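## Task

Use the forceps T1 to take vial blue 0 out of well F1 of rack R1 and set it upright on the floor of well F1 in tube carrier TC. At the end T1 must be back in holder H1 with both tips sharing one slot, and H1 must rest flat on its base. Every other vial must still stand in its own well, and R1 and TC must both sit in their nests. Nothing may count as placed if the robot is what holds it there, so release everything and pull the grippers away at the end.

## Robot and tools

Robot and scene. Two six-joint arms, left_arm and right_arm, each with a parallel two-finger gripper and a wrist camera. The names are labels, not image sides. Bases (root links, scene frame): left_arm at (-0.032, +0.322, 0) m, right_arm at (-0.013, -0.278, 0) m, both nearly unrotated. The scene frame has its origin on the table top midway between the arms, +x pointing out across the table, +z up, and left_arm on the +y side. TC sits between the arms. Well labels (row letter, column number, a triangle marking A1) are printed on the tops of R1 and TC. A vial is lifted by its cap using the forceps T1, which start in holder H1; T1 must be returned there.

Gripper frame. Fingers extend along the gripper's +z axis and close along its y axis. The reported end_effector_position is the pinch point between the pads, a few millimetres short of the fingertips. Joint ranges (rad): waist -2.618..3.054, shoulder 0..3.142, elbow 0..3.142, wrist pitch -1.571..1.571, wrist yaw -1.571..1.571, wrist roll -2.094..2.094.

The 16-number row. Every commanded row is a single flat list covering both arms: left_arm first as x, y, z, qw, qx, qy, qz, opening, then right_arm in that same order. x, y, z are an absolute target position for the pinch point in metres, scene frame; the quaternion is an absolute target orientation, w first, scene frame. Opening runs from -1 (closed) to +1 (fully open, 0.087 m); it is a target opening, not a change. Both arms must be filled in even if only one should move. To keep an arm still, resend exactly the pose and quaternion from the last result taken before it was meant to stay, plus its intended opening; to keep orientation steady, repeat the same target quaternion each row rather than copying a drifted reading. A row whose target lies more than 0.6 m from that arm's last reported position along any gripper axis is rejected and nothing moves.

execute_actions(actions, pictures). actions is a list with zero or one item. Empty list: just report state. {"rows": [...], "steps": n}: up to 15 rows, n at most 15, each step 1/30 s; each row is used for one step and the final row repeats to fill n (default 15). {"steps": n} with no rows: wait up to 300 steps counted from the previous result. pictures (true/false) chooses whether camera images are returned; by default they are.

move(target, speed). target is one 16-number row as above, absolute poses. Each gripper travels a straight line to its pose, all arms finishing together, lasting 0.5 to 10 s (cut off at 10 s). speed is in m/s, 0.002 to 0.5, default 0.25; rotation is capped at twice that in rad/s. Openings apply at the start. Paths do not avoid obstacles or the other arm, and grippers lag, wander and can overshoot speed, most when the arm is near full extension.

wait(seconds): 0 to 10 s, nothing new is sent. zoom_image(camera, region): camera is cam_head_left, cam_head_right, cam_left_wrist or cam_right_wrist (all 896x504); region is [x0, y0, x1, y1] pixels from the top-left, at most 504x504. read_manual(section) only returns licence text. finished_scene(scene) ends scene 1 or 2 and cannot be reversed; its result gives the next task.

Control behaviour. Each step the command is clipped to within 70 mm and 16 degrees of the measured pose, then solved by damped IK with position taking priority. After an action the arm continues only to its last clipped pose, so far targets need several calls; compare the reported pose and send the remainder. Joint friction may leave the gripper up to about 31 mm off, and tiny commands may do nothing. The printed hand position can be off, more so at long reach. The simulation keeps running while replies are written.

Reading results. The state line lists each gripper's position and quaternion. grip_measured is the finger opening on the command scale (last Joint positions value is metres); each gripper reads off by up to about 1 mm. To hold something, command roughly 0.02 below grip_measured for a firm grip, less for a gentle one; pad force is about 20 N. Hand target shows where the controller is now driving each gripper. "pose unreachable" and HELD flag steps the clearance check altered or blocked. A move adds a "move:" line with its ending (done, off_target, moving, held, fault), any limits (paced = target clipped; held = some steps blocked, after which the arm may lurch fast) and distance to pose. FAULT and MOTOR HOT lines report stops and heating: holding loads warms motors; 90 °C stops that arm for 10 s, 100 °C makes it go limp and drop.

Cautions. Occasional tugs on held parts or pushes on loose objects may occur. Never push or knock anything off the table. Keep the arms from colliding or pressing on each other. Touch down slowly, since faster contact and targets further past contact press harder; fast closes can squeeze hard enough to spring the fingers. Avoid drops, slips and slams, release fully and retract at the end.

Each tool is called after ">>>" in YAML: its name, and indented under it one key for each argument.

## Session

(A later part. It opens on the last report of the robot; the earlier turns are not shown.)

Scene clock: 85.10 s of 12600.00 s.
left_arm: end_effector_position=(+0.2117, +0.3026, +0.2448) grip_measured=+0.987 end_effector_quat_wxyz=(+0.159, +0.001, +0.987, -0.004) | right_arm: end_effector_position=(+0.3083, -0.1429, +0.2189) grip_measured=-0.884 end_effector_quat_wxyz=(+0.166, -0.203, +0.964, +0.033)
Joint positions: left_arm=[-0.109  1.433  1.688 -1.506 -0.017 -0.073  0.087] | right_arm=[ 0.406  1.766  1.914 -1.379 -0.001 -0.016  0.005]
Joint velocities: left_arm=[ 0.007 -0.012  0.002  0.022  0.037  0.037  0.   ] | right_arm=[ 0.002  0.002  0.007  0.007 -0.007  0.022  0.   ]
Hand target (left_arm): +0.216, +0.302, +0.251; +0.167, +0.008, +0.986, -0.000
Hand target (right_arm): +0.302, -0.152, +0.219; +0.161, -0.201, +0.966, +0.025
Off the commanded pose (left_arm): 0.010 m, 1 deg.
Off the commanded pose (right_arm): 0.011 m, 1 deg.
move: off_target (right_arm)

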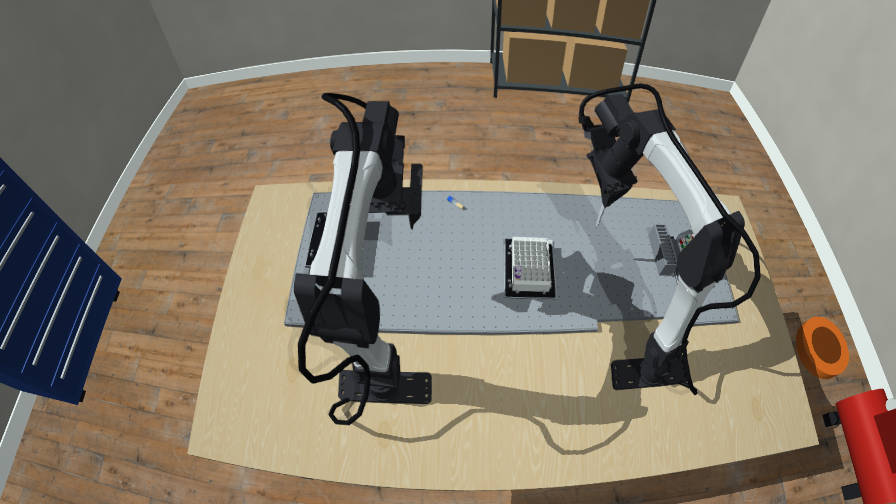

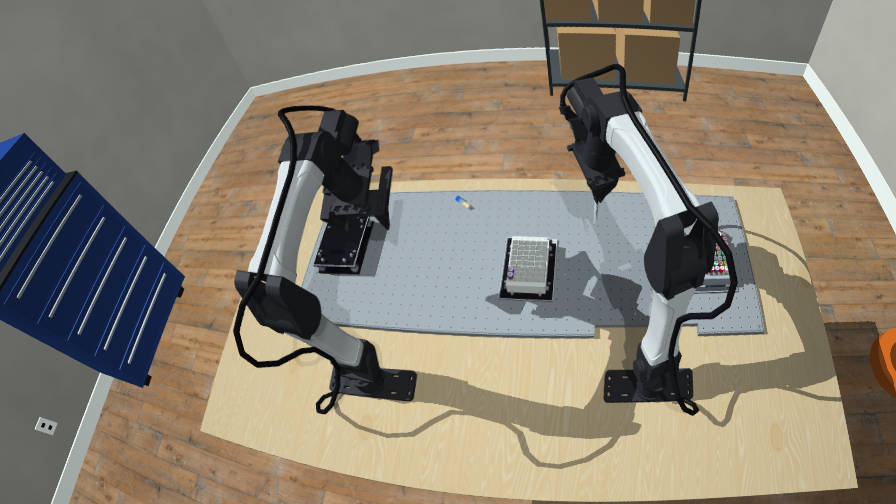

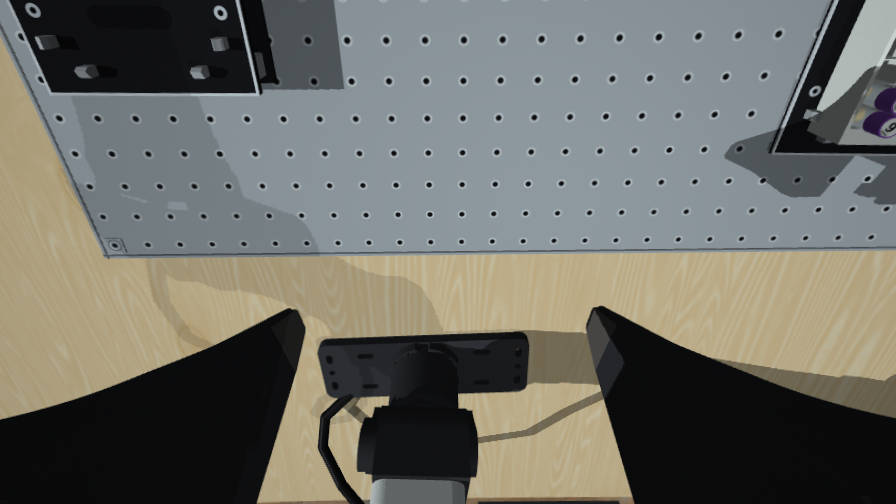

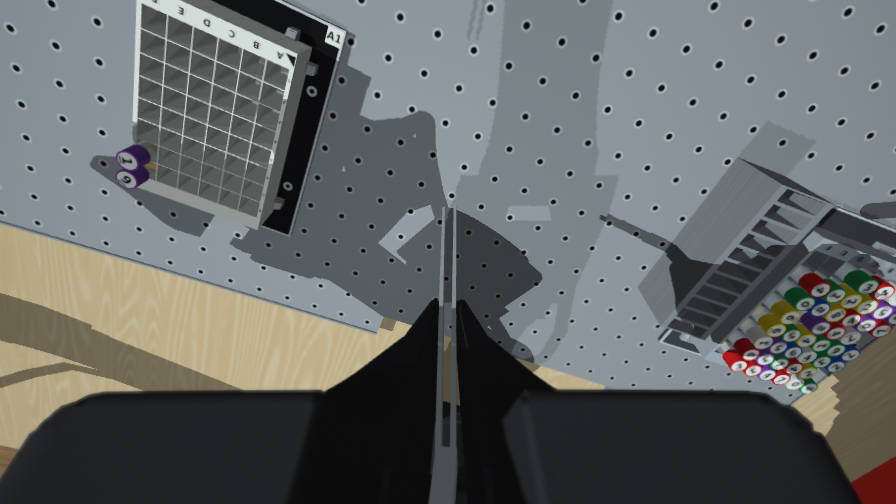

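>>> move:
  target: [0.34,0.05,0.2,0.2988,-0.2988,0.641,-0.641,1,0.323,-0.364,0.2,0.162,0,0.987,0,-0.885]
  speed: 0.12

>>> move:
  target: [0.34,-0.12,0.18,0.2988,-0.2988,0.641,-0.641,1,0.323,-0.364,0.165,0.162,0,0.987,0,-0.885]
  speed: 0.08

>>> zoom_image:
  camera: "cam_left_wrist"
  region: [280,200,520,370]

>>> zoom_image:
  camera: "cam_right_wrist"
  region: [350,120,550,300]

Scene clock: 95.17 s of 12600.00 s.
left_arm: end_effector_position=(+0.3472, +0.0495, +0.2077) grip_measured=+0.987 end_effector_quat_wxyz=(+0.308, -0.300, +0.636, -0.641) | right_arm: end_effector_position=(+0.3150, -0.3618, +0.1952) grip_measured=-0.884 end_effector_quat_wxyz=(+0.140, -0.002, +0.990, -0.009)
Joint positions: left_arm=[-0.478  1.647  0.658  1.002  0.235 -1.566  0.087] | right_arm=[-0.241  1.752  1.807 -1.348 -0.052 -0.244  0.005]
Joint velocities: left_arm=[-0.002  0.012  0.022  0.022 -0.051 -0.037  0.001] | right_arm=[ 0.017 -0.012  0.012 -0.081 -0.037 -0.051 -0.   ]
Hand target (left_arm): +0.343, +0.048, +0.200; +0.305, -0.302, +0.637, -0.640
Hand target (right_arm): +0.325, -0.366, +0.200; +0.159, -0.002, +0.987, -0.009
Off the commanded pose (left_arm): 0.011 m, 1 deg.
Off the commanded pose (right_arm): 0.010 m, 3 deg.
move: off_target (left_arm, right_arm)

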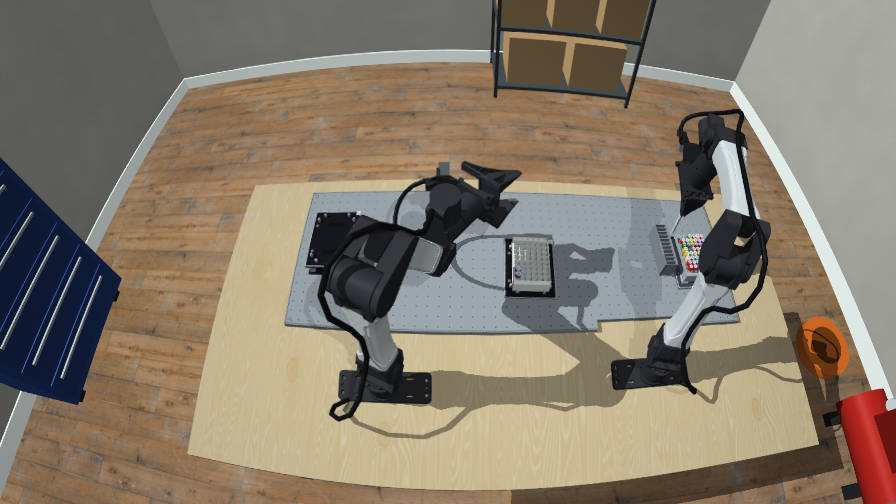

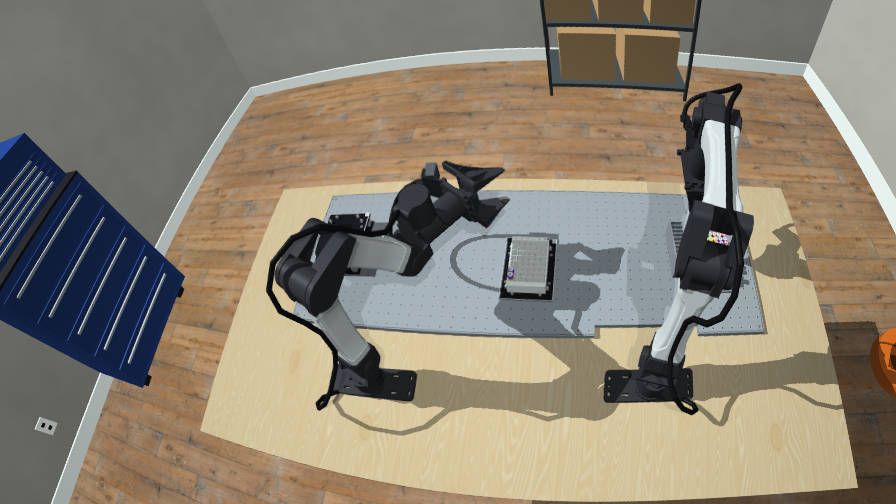

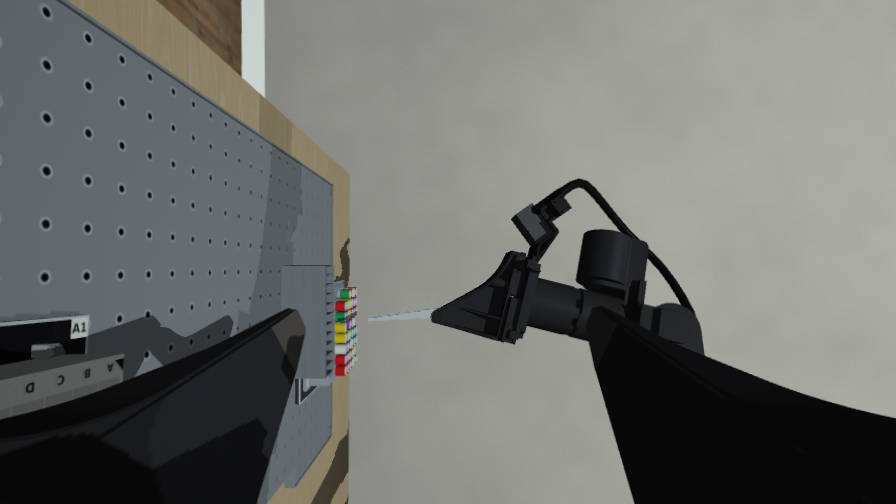

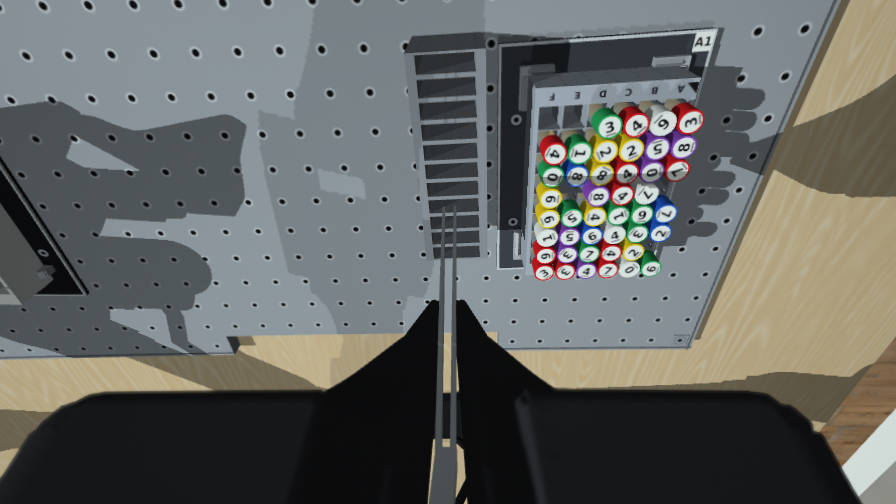

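Scene clock: 97.87 s of 12600.00 s.
left_arm: end_effector_position=(+0.3365, -0.1131, +0.1695) grip_measured=+0.987 end_effector_quat_wxyz=(+0.297, -0.300, +0.651, -0.631) | right_arm: end_effector_position=(+0.3253, -0.3611, +0.1641) grip_measured=-0.884 end_effector_quat_wxyz=(+0.152, -0.003, +0.988, -0.003)
Joint positions: left_arm=[-0.868  2.019  1.013  0.979 -0.137 -1.567  0.087] | right_arm=[-0.241  1.741  1.665 -1.196 -0.07  -0.244  0.005]
Joint velocities: left_arm=[-0.002 -0.002 -0.002 -0.007  0.037  0.022  0.   ] | right_arm=[ 0.002  0.002  0.007 -0.022  0.007 -0.11   0.001]
Hand target (left_arm): +0.339, -0.119, +0.181; +0.299, -0.299, +0.641, -0.641
Hand target (right_arm): +0.323, -0.364, +0.165; +0.161, +0.000, +0.987, -0.001
Off the commanded pose (left_arm): 0.013 m, 2 deg.
Off the commanded pose (right_arm): 0.004 m, 1 deg.
move: off_target (left_arm)

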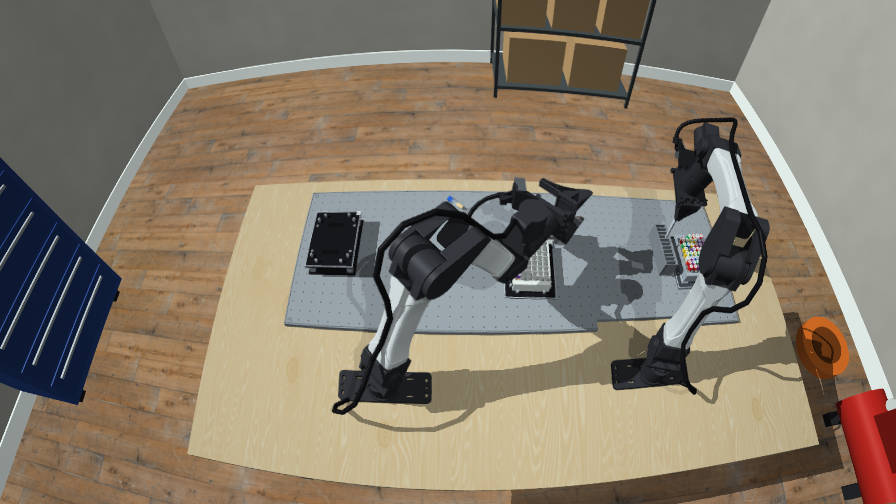

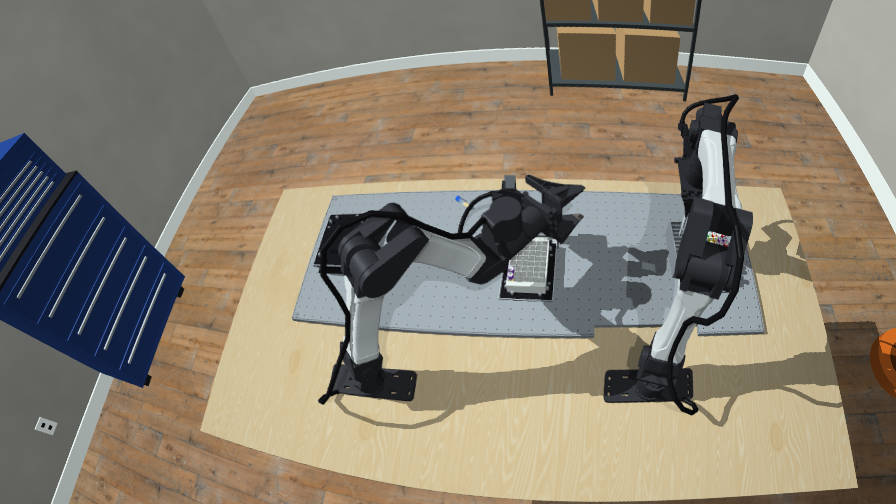

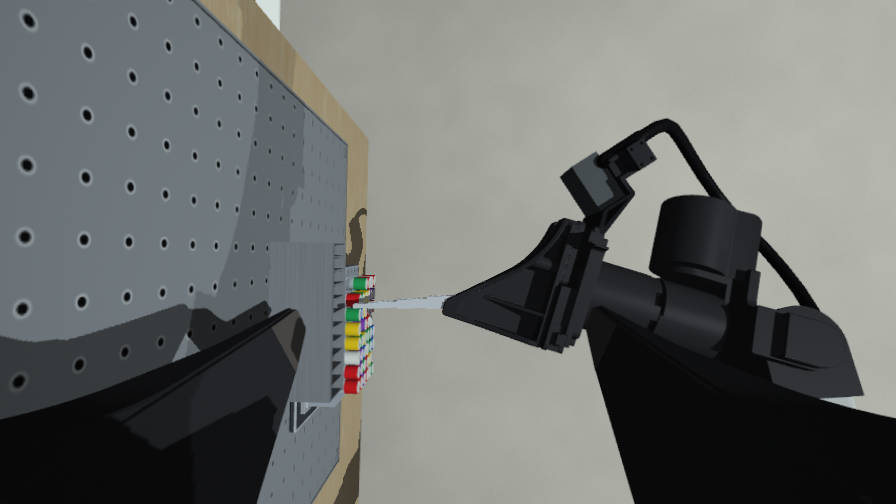

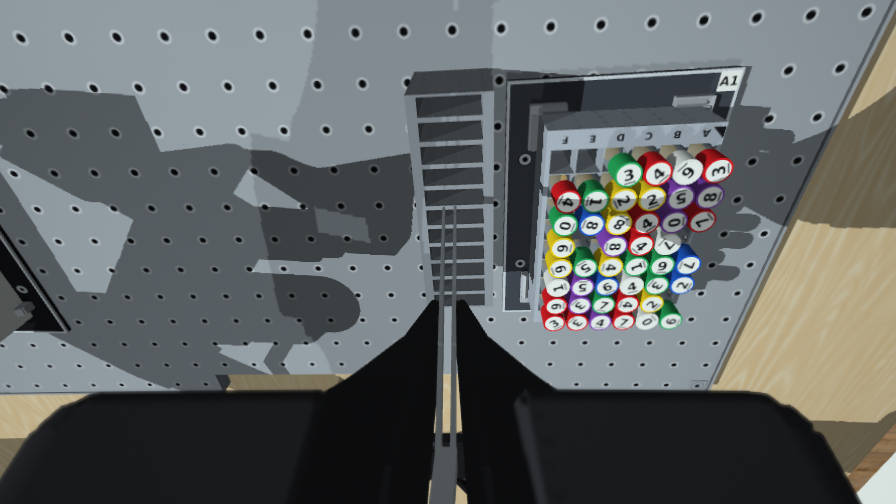

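Region (280, 200, 520, 370) of cam_left_wrist's 896x504 image, scaled by 2.100, with more detail than that image has; it fills the top 357 rows of this view, and the rest is white.

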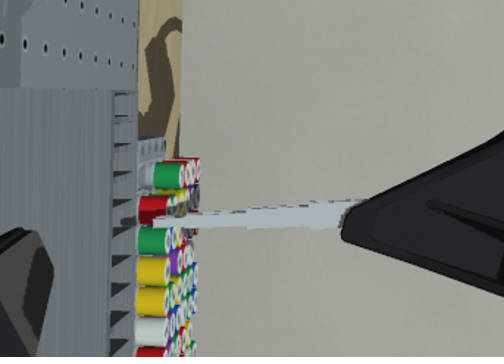

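Region (350, 120, 550, 300) of cam_right_wrist's 896x504 image, scaled by 2.520, with more detail than that image has; it fills the top 454 rows of this view, and the rest is white.

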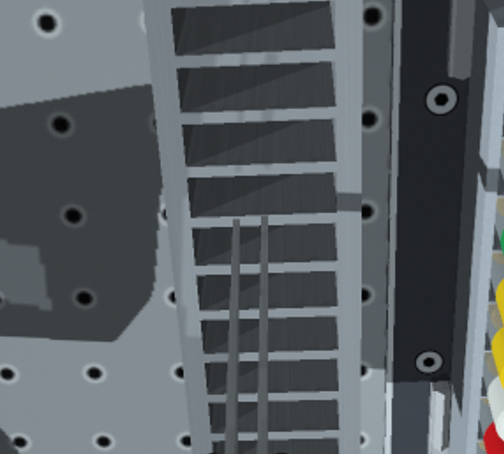

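Likely over the 5th slot.

>>> move:
  target: [0.3365,-0.1131,0.1695,0.297,-0.3,0.651,-0.631,1,0.324,-0.364,0.15,0.162,0,0.987,0,-0.885]
  speed: 0.01

>>> zoom_image:
  camera: "cam_left_wrist"
  region: [300,240,440,350]

>>> zoom_image:
  camera: "cam_right_wrist"
  region: [350,120,550,300]

Scene clock: 100.77 s of 12600.00 s.
left_arm: end_effector_position=(+0.3366, -0.1130, +0.1693) grip_measured=+0.987 end_effector_quat_wxyz=(+0.297, -0.300, +0.651, -0.631) | right_arm: end_effector_position=(+0.3255, -0.3611, +0.1473) grip_measured=-0.884 end_effector_quat_wxyz=(+0.149, -0.003, +0.989, -0.002)
Joint positions: left_arm=[-0.868  2.019  1.013  0.978 -0.138 -1.567  0.087] | right_arm=[-0.241  1.741  1.599 -1.138 -0.07  -0.244  0.005]
Joint velocities: left_arm=[-0.002  0.002  0.027  0.022 -0.022 -0.037 -0.001] | right_arm=[-0.002  0.017 -0.002  0.11  -0.007 -0.081  0.001]
Hand target (left_arm): +0.337, -0.113, +0.169; +0.297, -0.300, +0.651, -0.631
Hand target (right_arm): +0.324, -0.364, +0.150; +0.161, +0.000, +0.987, -0.000
Off the commanded pose (left_arm): 0.000 m, 0 deg.
Off the commanded pose (right_arm): 0.004 m, 2 deg.
move: done

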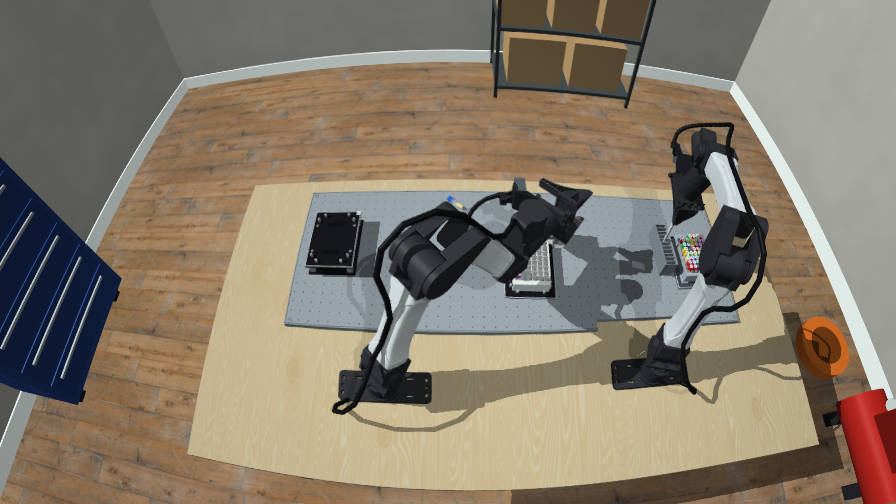

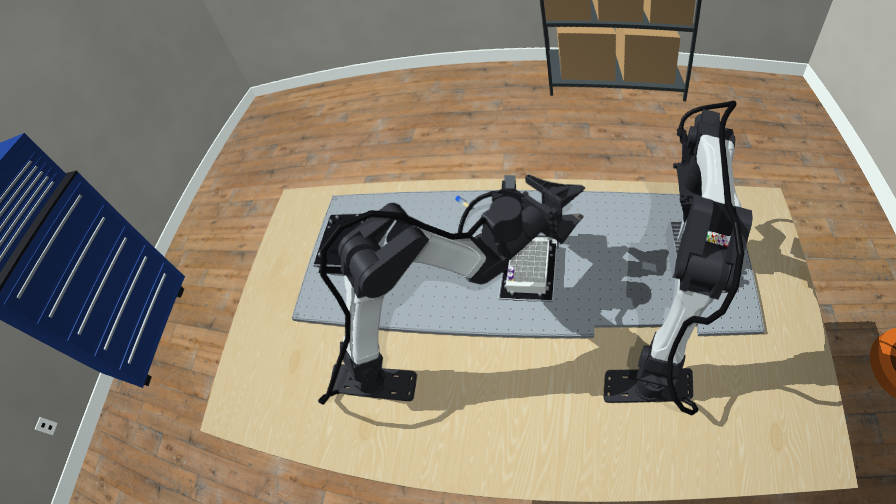

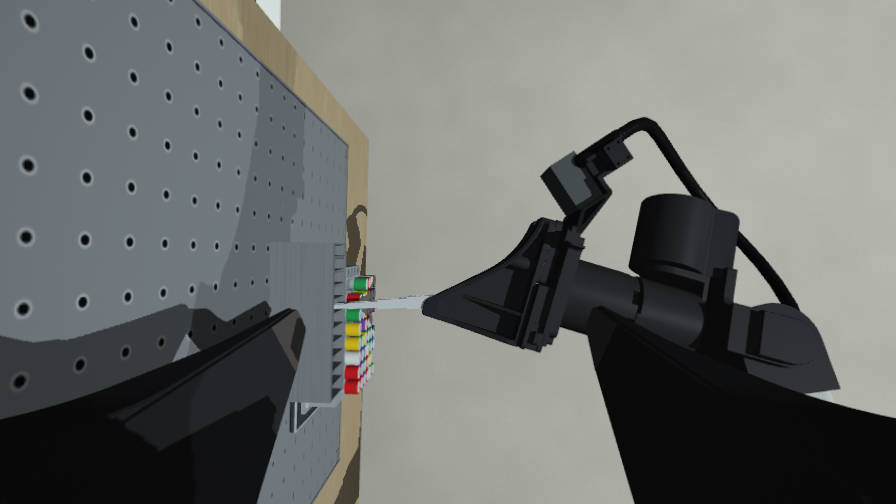

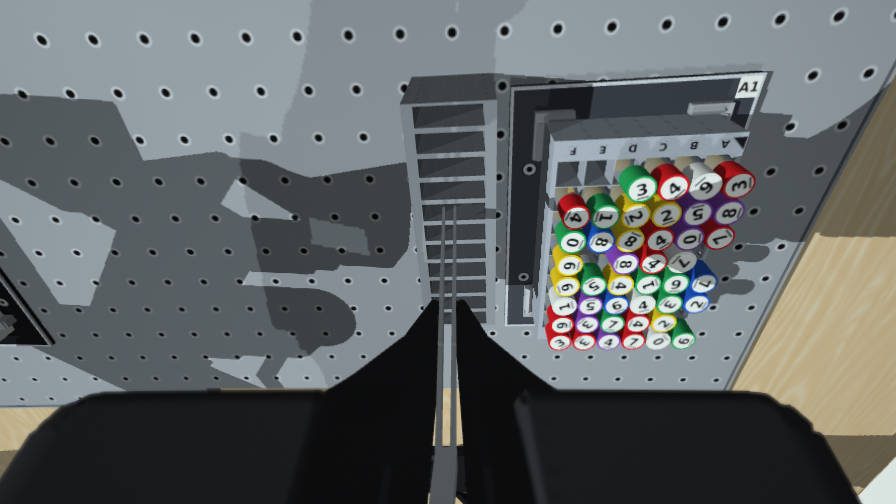

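Region (300, 240, 440, 350) of cam_left_wrist's 896x504 image, scaled by 3.600, with more detail than that image has; it fills the top 396 rows of this view, and the rest is white.

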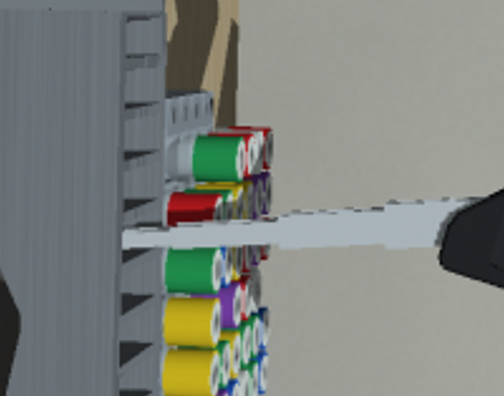

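Region (350, 120, 550, 300) of cam_right_wrist's 896x504 image, scaled by 2.520, with more detail than that image has; it fills the top 454 rows of this view, and the rest is white.

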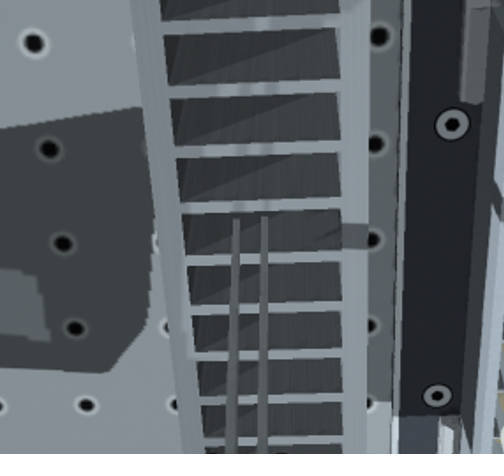

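In the slot.

>>> move:
  target: [0.3365,-0.1131,0.1695,0.297,-0.3,0.651,-0.631,1,0.324,-0.364,0.112,0.165,0,0.986,0,-0.885]
  speed: 0.012

Scene clock: 104.63 s of 12600.00 s.
left_arm: end_effector_position=(+0.3366, -0.1130, +0.1693) grip_measured=+0.987 end_effector_quat_wxyz=(+0.297, -0.300, +0.651, -0.631) | right_arm: end_effector_position=(+0.3247, -0.3608, +0.1104) grip_measured=-0.884 end_effector_quat_wxyz=(+0.151, -0.003, +0.988, -0.002)
Joint positions: left_arm=[-0.868  2.019  1.013  0.978 -0.138 -1.567  0.087] | right_arm=[-0.241  1.73   1.438 -0.983 -0.071 -0.244  0.005]
Joint velocities: left_arm=[-0.007  0.002 -0.012  0.007  0.022 -0.022  0.   ] | right_arm=[-0.007 -0.007 -0.002  0.066 -0.007  0.066 -0.001]
Hand target (left_arm): +0.336, -0.113, +0.170; +0.297, -0.300, +0.651, -0.631
Hand target (right_arm): +0.324, -0.364, +0.112; +0.164, +0.000, +0.986, -0.001
Off the commanded pose (left_arm): 0.000 m, 0 deg.
Off the commanded pose (right_arm): 0.004 m, 2 deg.
move: done

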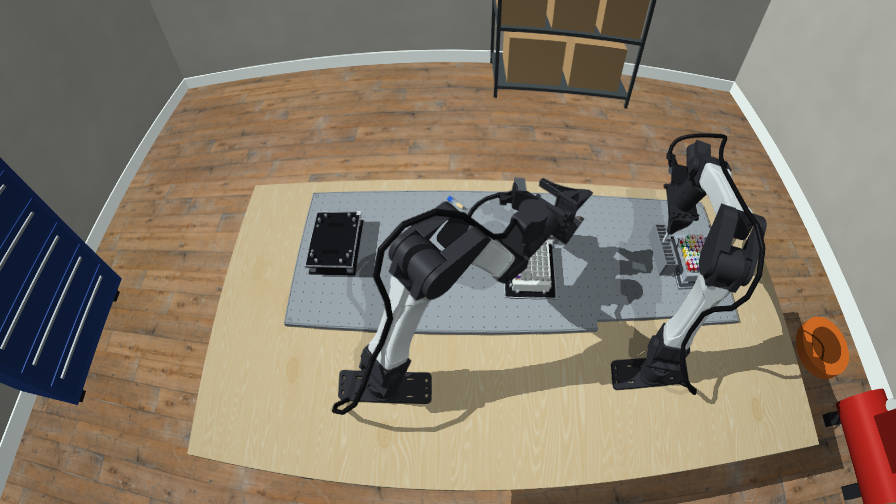

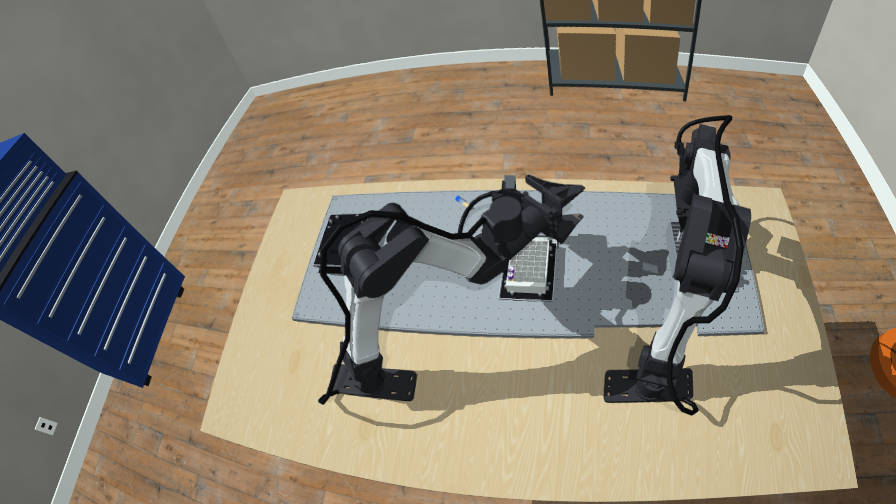

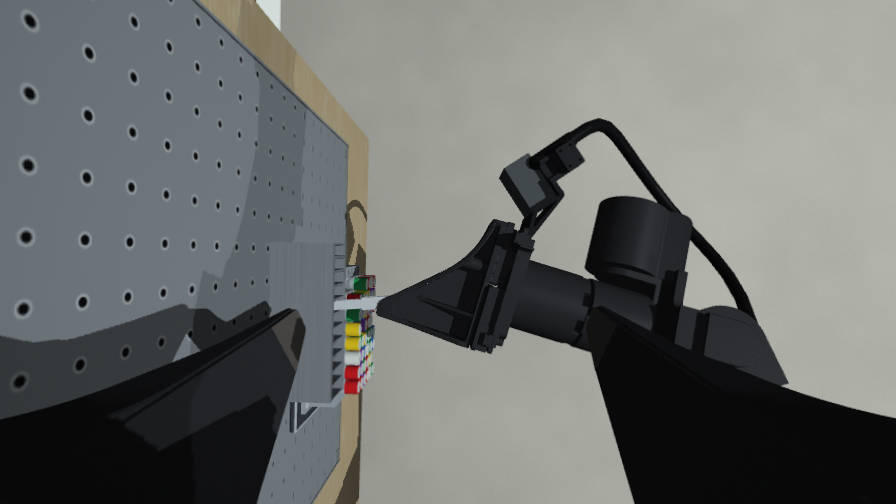

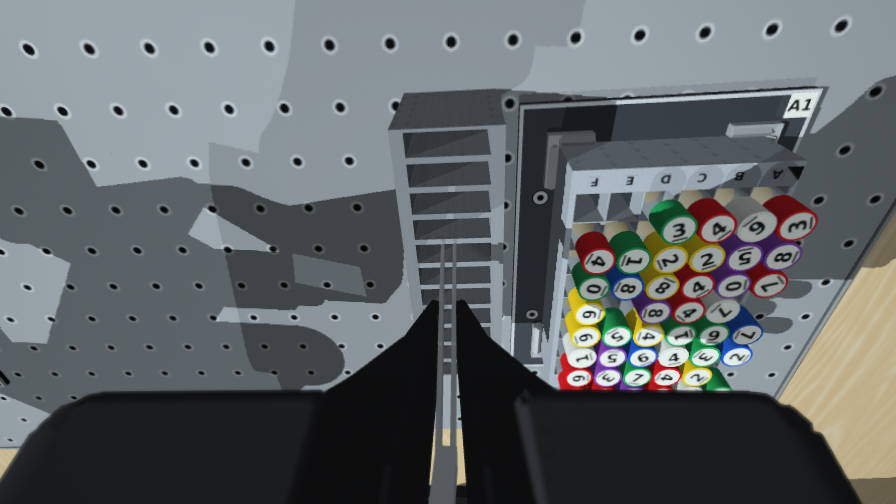

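>>> execute_actions:
  actions:
    - {"rows":[[0.3365,-0.1131,0.1695,0.297,-0.3,0.651,-0.631,1,0.324,-0.364,0.111,0.165,0,0.986,0,-0.86],[0.3365,-0.1131,0.1695,0.297,-0.3,0.651,-0.631,1,0.324,-0.364,0.110,0.165,0,0.986,0,-0.84],[0.3365,-0.1131,0.1695,0.297,-0.3,0.651,-0.631,1,0.324,-0.364,0.109,0.165,0,0.986,0,-0.82],[0.3365,-0.1131,0.1695,0.297,-0.3,0.651,-0.631,1,0.324,-0.364,0.108,0.165,0,0.986,0,-0.8],[0.3365,-0.1131,0.1695,0.297,-0.3,0.651,-0.631,1,0.324,-0.364,0.108,0.165,0,0.986,0,-0.78],[0.3365,-0.1131,0.1695,0.297,-0.3,0.651,-0.631,1,0.324,-0.364,0.108,0.165,0,0.986,0,-0.76],[0.3365,-0.1131,0.1695,0.297,-0.3,0.651,-0.631,1,0.324,-0.364,0.108,0.165,0,0.986,0,-0.74],[0.3365,-0.1131,0.1695,0.297,-0.3,0.651,-0.631,1,0.324,-0.364,0.108,0.165,0,0.986,0,-0.7],[0.3365,-0.1131,0.1695,0.297,-0.3,0.651,-0.631,1,0.324,-0.364,0.108,0.165,0,0.986,0,-0.65],[0.3365,-0.1131,0.1695,0.297,-0.3,0.651,-0.631,1,0.324,-0.364,0.108,0.165,0,0.986,0,-0.58],[0.3365,-0.1131,0.1695,0.297,-0.3,0.651,-0.631,1,0.324,-0.364,0.108,0.165,0,0.986,0,-0.45],[0.3365,-0.1131,0.1695,0.297,-0.3,0.651,-0.631,1,0.324,-0.364,0.108,0.165,0,0.986,0,-0.3]]}
  pictures: false

>>> move:
  target: [0.36,0.1,0.24,0.297,-0.3,0.651,-0.631,1,0.31,-0.364,0.23,0.165,0,0.986,0,-0.3]
  speed: 0.08

>>> move:
  target: [0.42,0.17,0.11,0,-0.42,0.907,0,-0.2,0.31,-0.364,0.23,0.165,0,0.986,0,-0.3]
  speed: 0.15

Scene clock: 107.47 s of 12600.00 s.
left_arm: end_effector_position=(+0.3366, -0.1130, +0.1693) grip_measured=+0.987 end_effector_quat_wxyz=(+0.297, -0.300, +0.651, -0.631) | right_arm: end_effector_position=(+0.3252, -0.3624, +0.1069) grip_measured=-0.302 end_effector_quat_wxyz=(+0.155, -0.001, +0.988, -0.003)
Joint positions: left_arm=[-0.868  2.019  1.013  0.978 -0.138 -1.567  0.087] | right_arm=[-0.245  1.728  1.421 -0.961 -0.072 -0.244  0.031]
Joint velocities: left_arm=[-0.002  0.022 -0.012  0.037 -0.007 -0.007 -0.001] | right_arm=[ 0.007 -0.032  0.017  0.022 -0.007  0.007  0.   ]
Hand target (left_arm): +0.336, -0.113, +0.170; +0.297, -0.300, +0.651, -0.631
Hand target (right_arm): +0.324, -0.364, +0.108; +0.165, +0.000, +0.986, -0.001
Off the commanded pose (left_arm): 0.000 m, 0 deg.
Off the commanded pose (right_arm): 0.002 m, 1 deg.
Steps of this call (steps 1 to 70: nothing new was sent; steps 71 to 85: all 15 steps of this action). Readings (end_effector_position):
71: left_arm (+0.3366, -0.1130, +0.1693) | right_arm (+0.3248, -0.3608, +0.1104)
72: left_arm (+0.3366, -0.1130, +0.1693) | right_arm (+0.3251, -0.3609, +0.1104)
74: left_arm (+0.3366, -0.1130, +0.1693) | right_arm (+0.3252, -0.3611, +0.1094)
78: left_arm (+0.3366, -0.1130, +0.1693) | right_arm (+0.3237, -0.3620, +0.1067)
85: the state above

Scene clock: 111.00 s of 12600.00 s.
left_arm: end_effector_position=(+0.3652, +0.0963, +0.2407) grip_measured=+0.987 end_effector_quat_wxyz=(+0.296, -0.302, +0.649, -0.632) | right_arm: end_effector_position=(+0.3064, -0.3614, +0.2277) grip_measured=-0.300 end_effector_quat_wxyz=(+0.165, -0.001, +0.986, -0.005)
Joint positions: left_arm=[-0.303  1.536  0.753  0.755  0.426 -1.558  0.087] | right_arm=[-0.257  1.717  1.897 -1.426 -0.076 -0.254  0.031]
Joint velocities: left_arm=[-0.002  0.002  0.007 -0.007  0.022 -0.037  0.001] | right_arm=[-0.002 -0.012  0.027 -0.11   0.022  0.007 -0.001]
Hand target (left_arm): +0.360, +0.100, +0.239; +0.297, -0.300, +0.651, -0.631
Hand target (right_arm): +0.308, -0.364, +0.230; +0.165, +0.000, +0.986, -0.001
Off the commanded pose (left_arm): 0.006 m, 0 deg.
Off the commanded pose (right_arm): 0.005 m, 1 deg.
move: done

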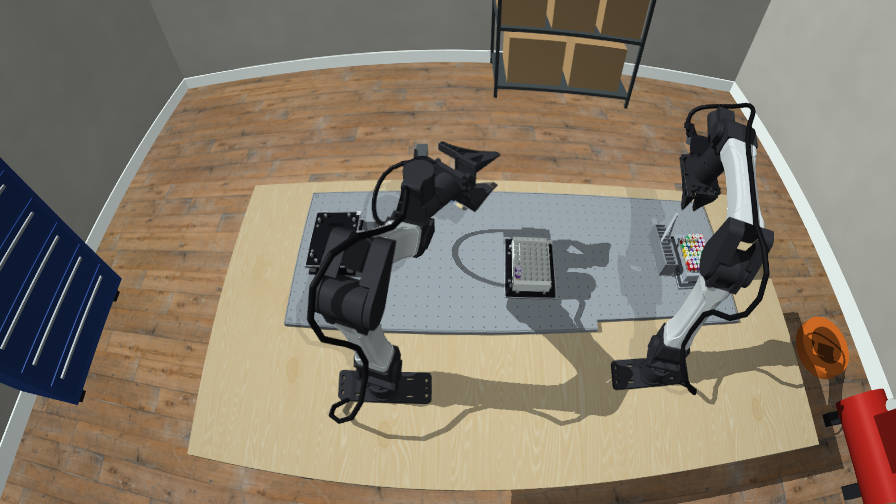

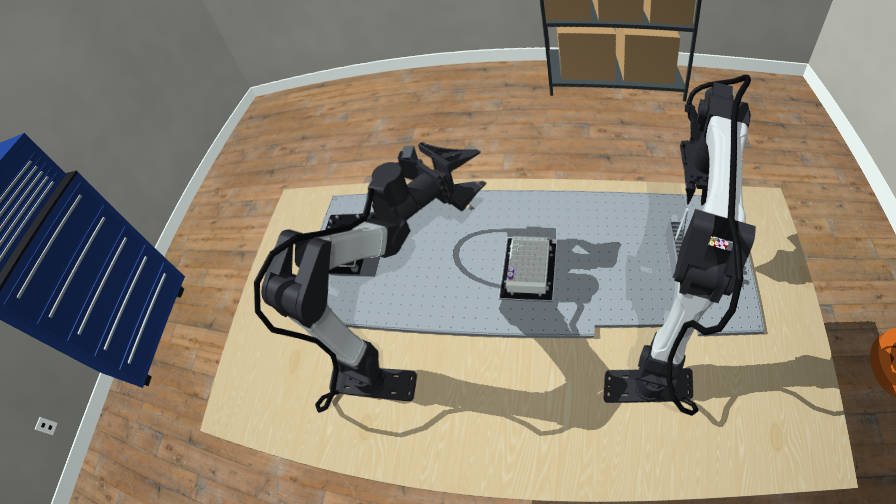

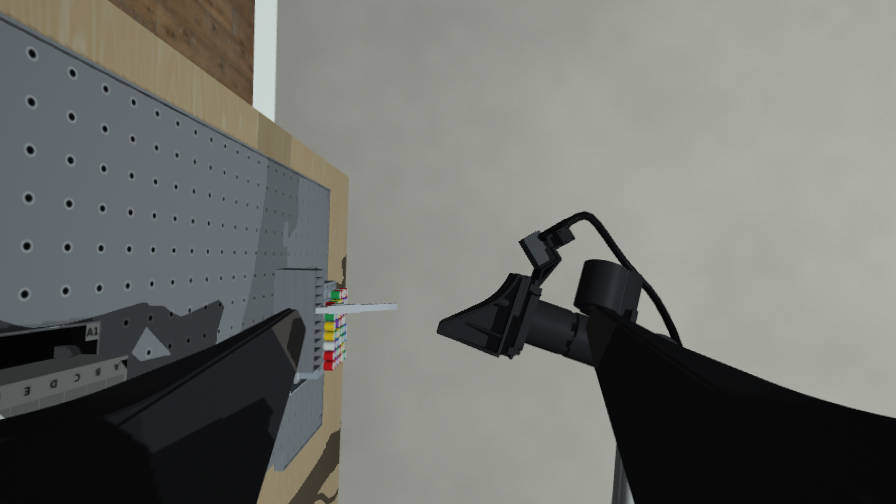

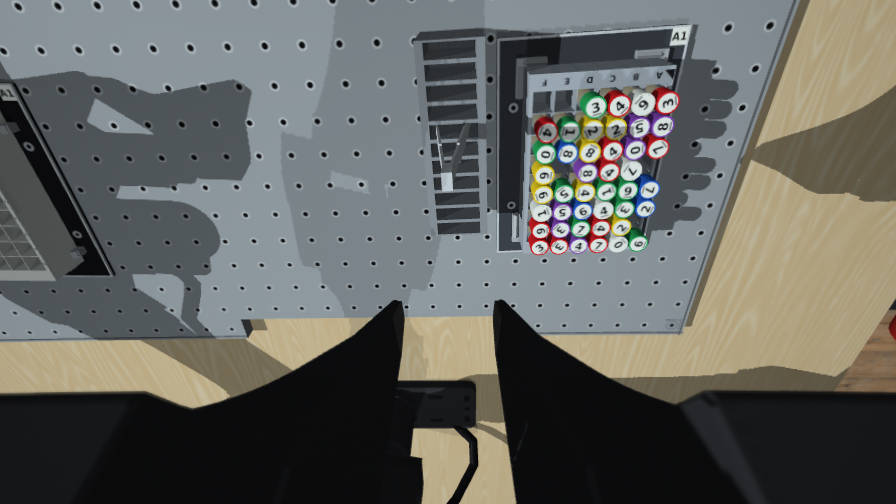

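Scene clock: 116.50 s of 12600.00 s.
left_arm: end_effector_position=(+0.4152, +0.1742, +0.1061) grip_measured=-0.200 end_effector_quat_wxyz=(+0.026, -0.420, +0.906, -0.034) | right_arm: end_effector_position=(+0.3078, -0.3617, +0.2267) grip_measured=-0.300 end_effector_quat_wxyz=(+0.162, -0.001, +0.987, -0.004)
Joint positions: left_arm=[-0.263  2.481  2.563 -1.571  0.021 -1.101  0.035] | right_arm=[-0.257  1.728  1.905 -1.431 -0.076 -0.254  0.031]
Joint velocities: left_arm=[ 0.002 -0.002  0.002 -0.007 -0.037  0.037 -0.001] | right_arm=[-0.007 -0.002  0.007  0.007  0.007  0.037 -0.001]
Hand target (left_arm): +0.417, +0.171, +0.112; +0.037, -0.418, +0.907, -0.036
Hand target (right_arm): +0.310, -0.364, +0.230; +0.165, -0.000, +0.986, -0.000
Off the commanded pose (left_arm): 0.007 m, 5 deg.
Off the commanded pose (right_arm): 0.005 m, 1 deg.
joint sent to its limit (left arm) — the command would take joint 4 (wrist pitch) past its lower limit, so that joint was sent only as far as its limit.
move: off_target (left_arm)

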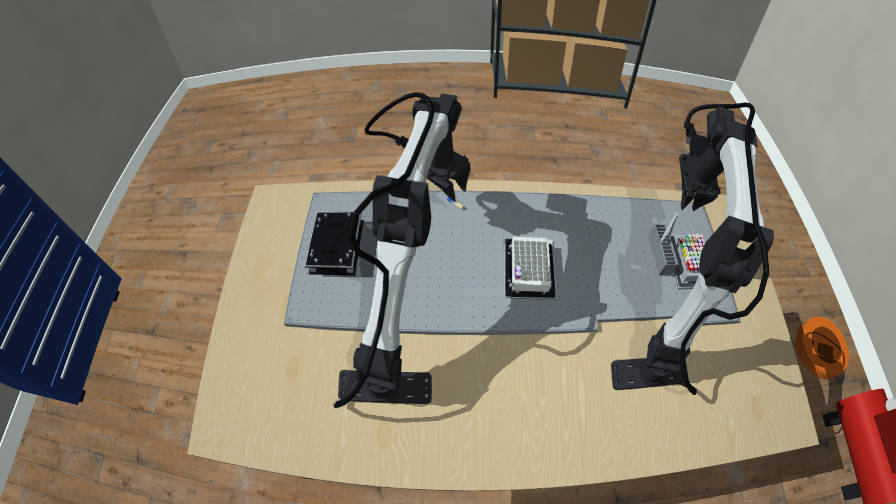

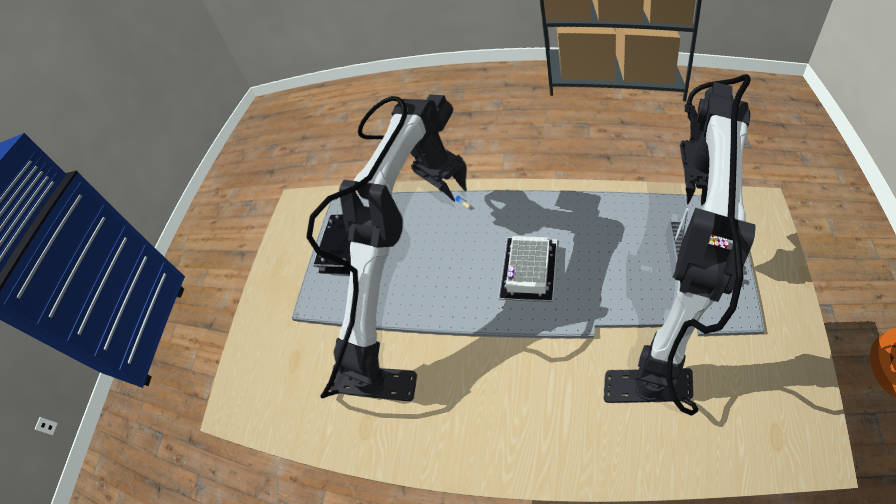

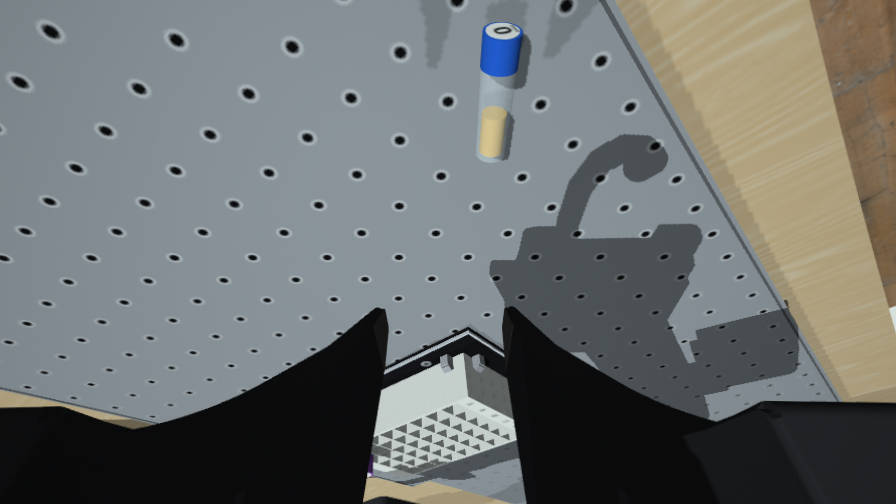

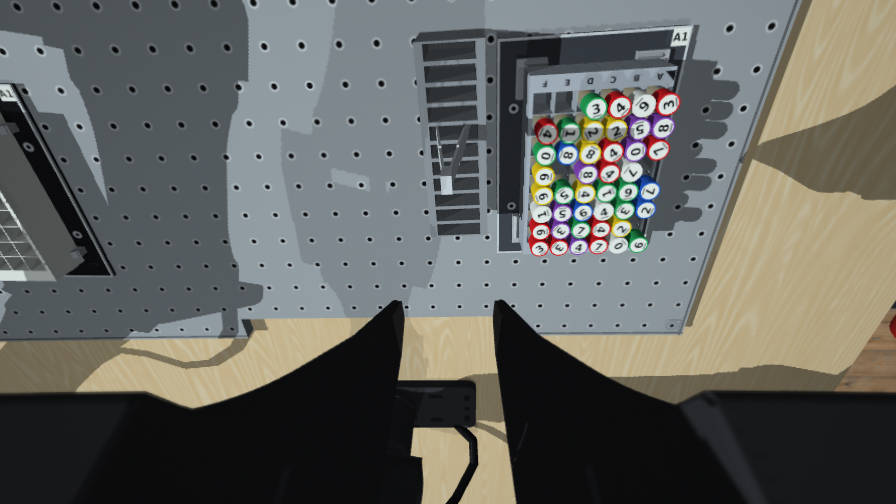

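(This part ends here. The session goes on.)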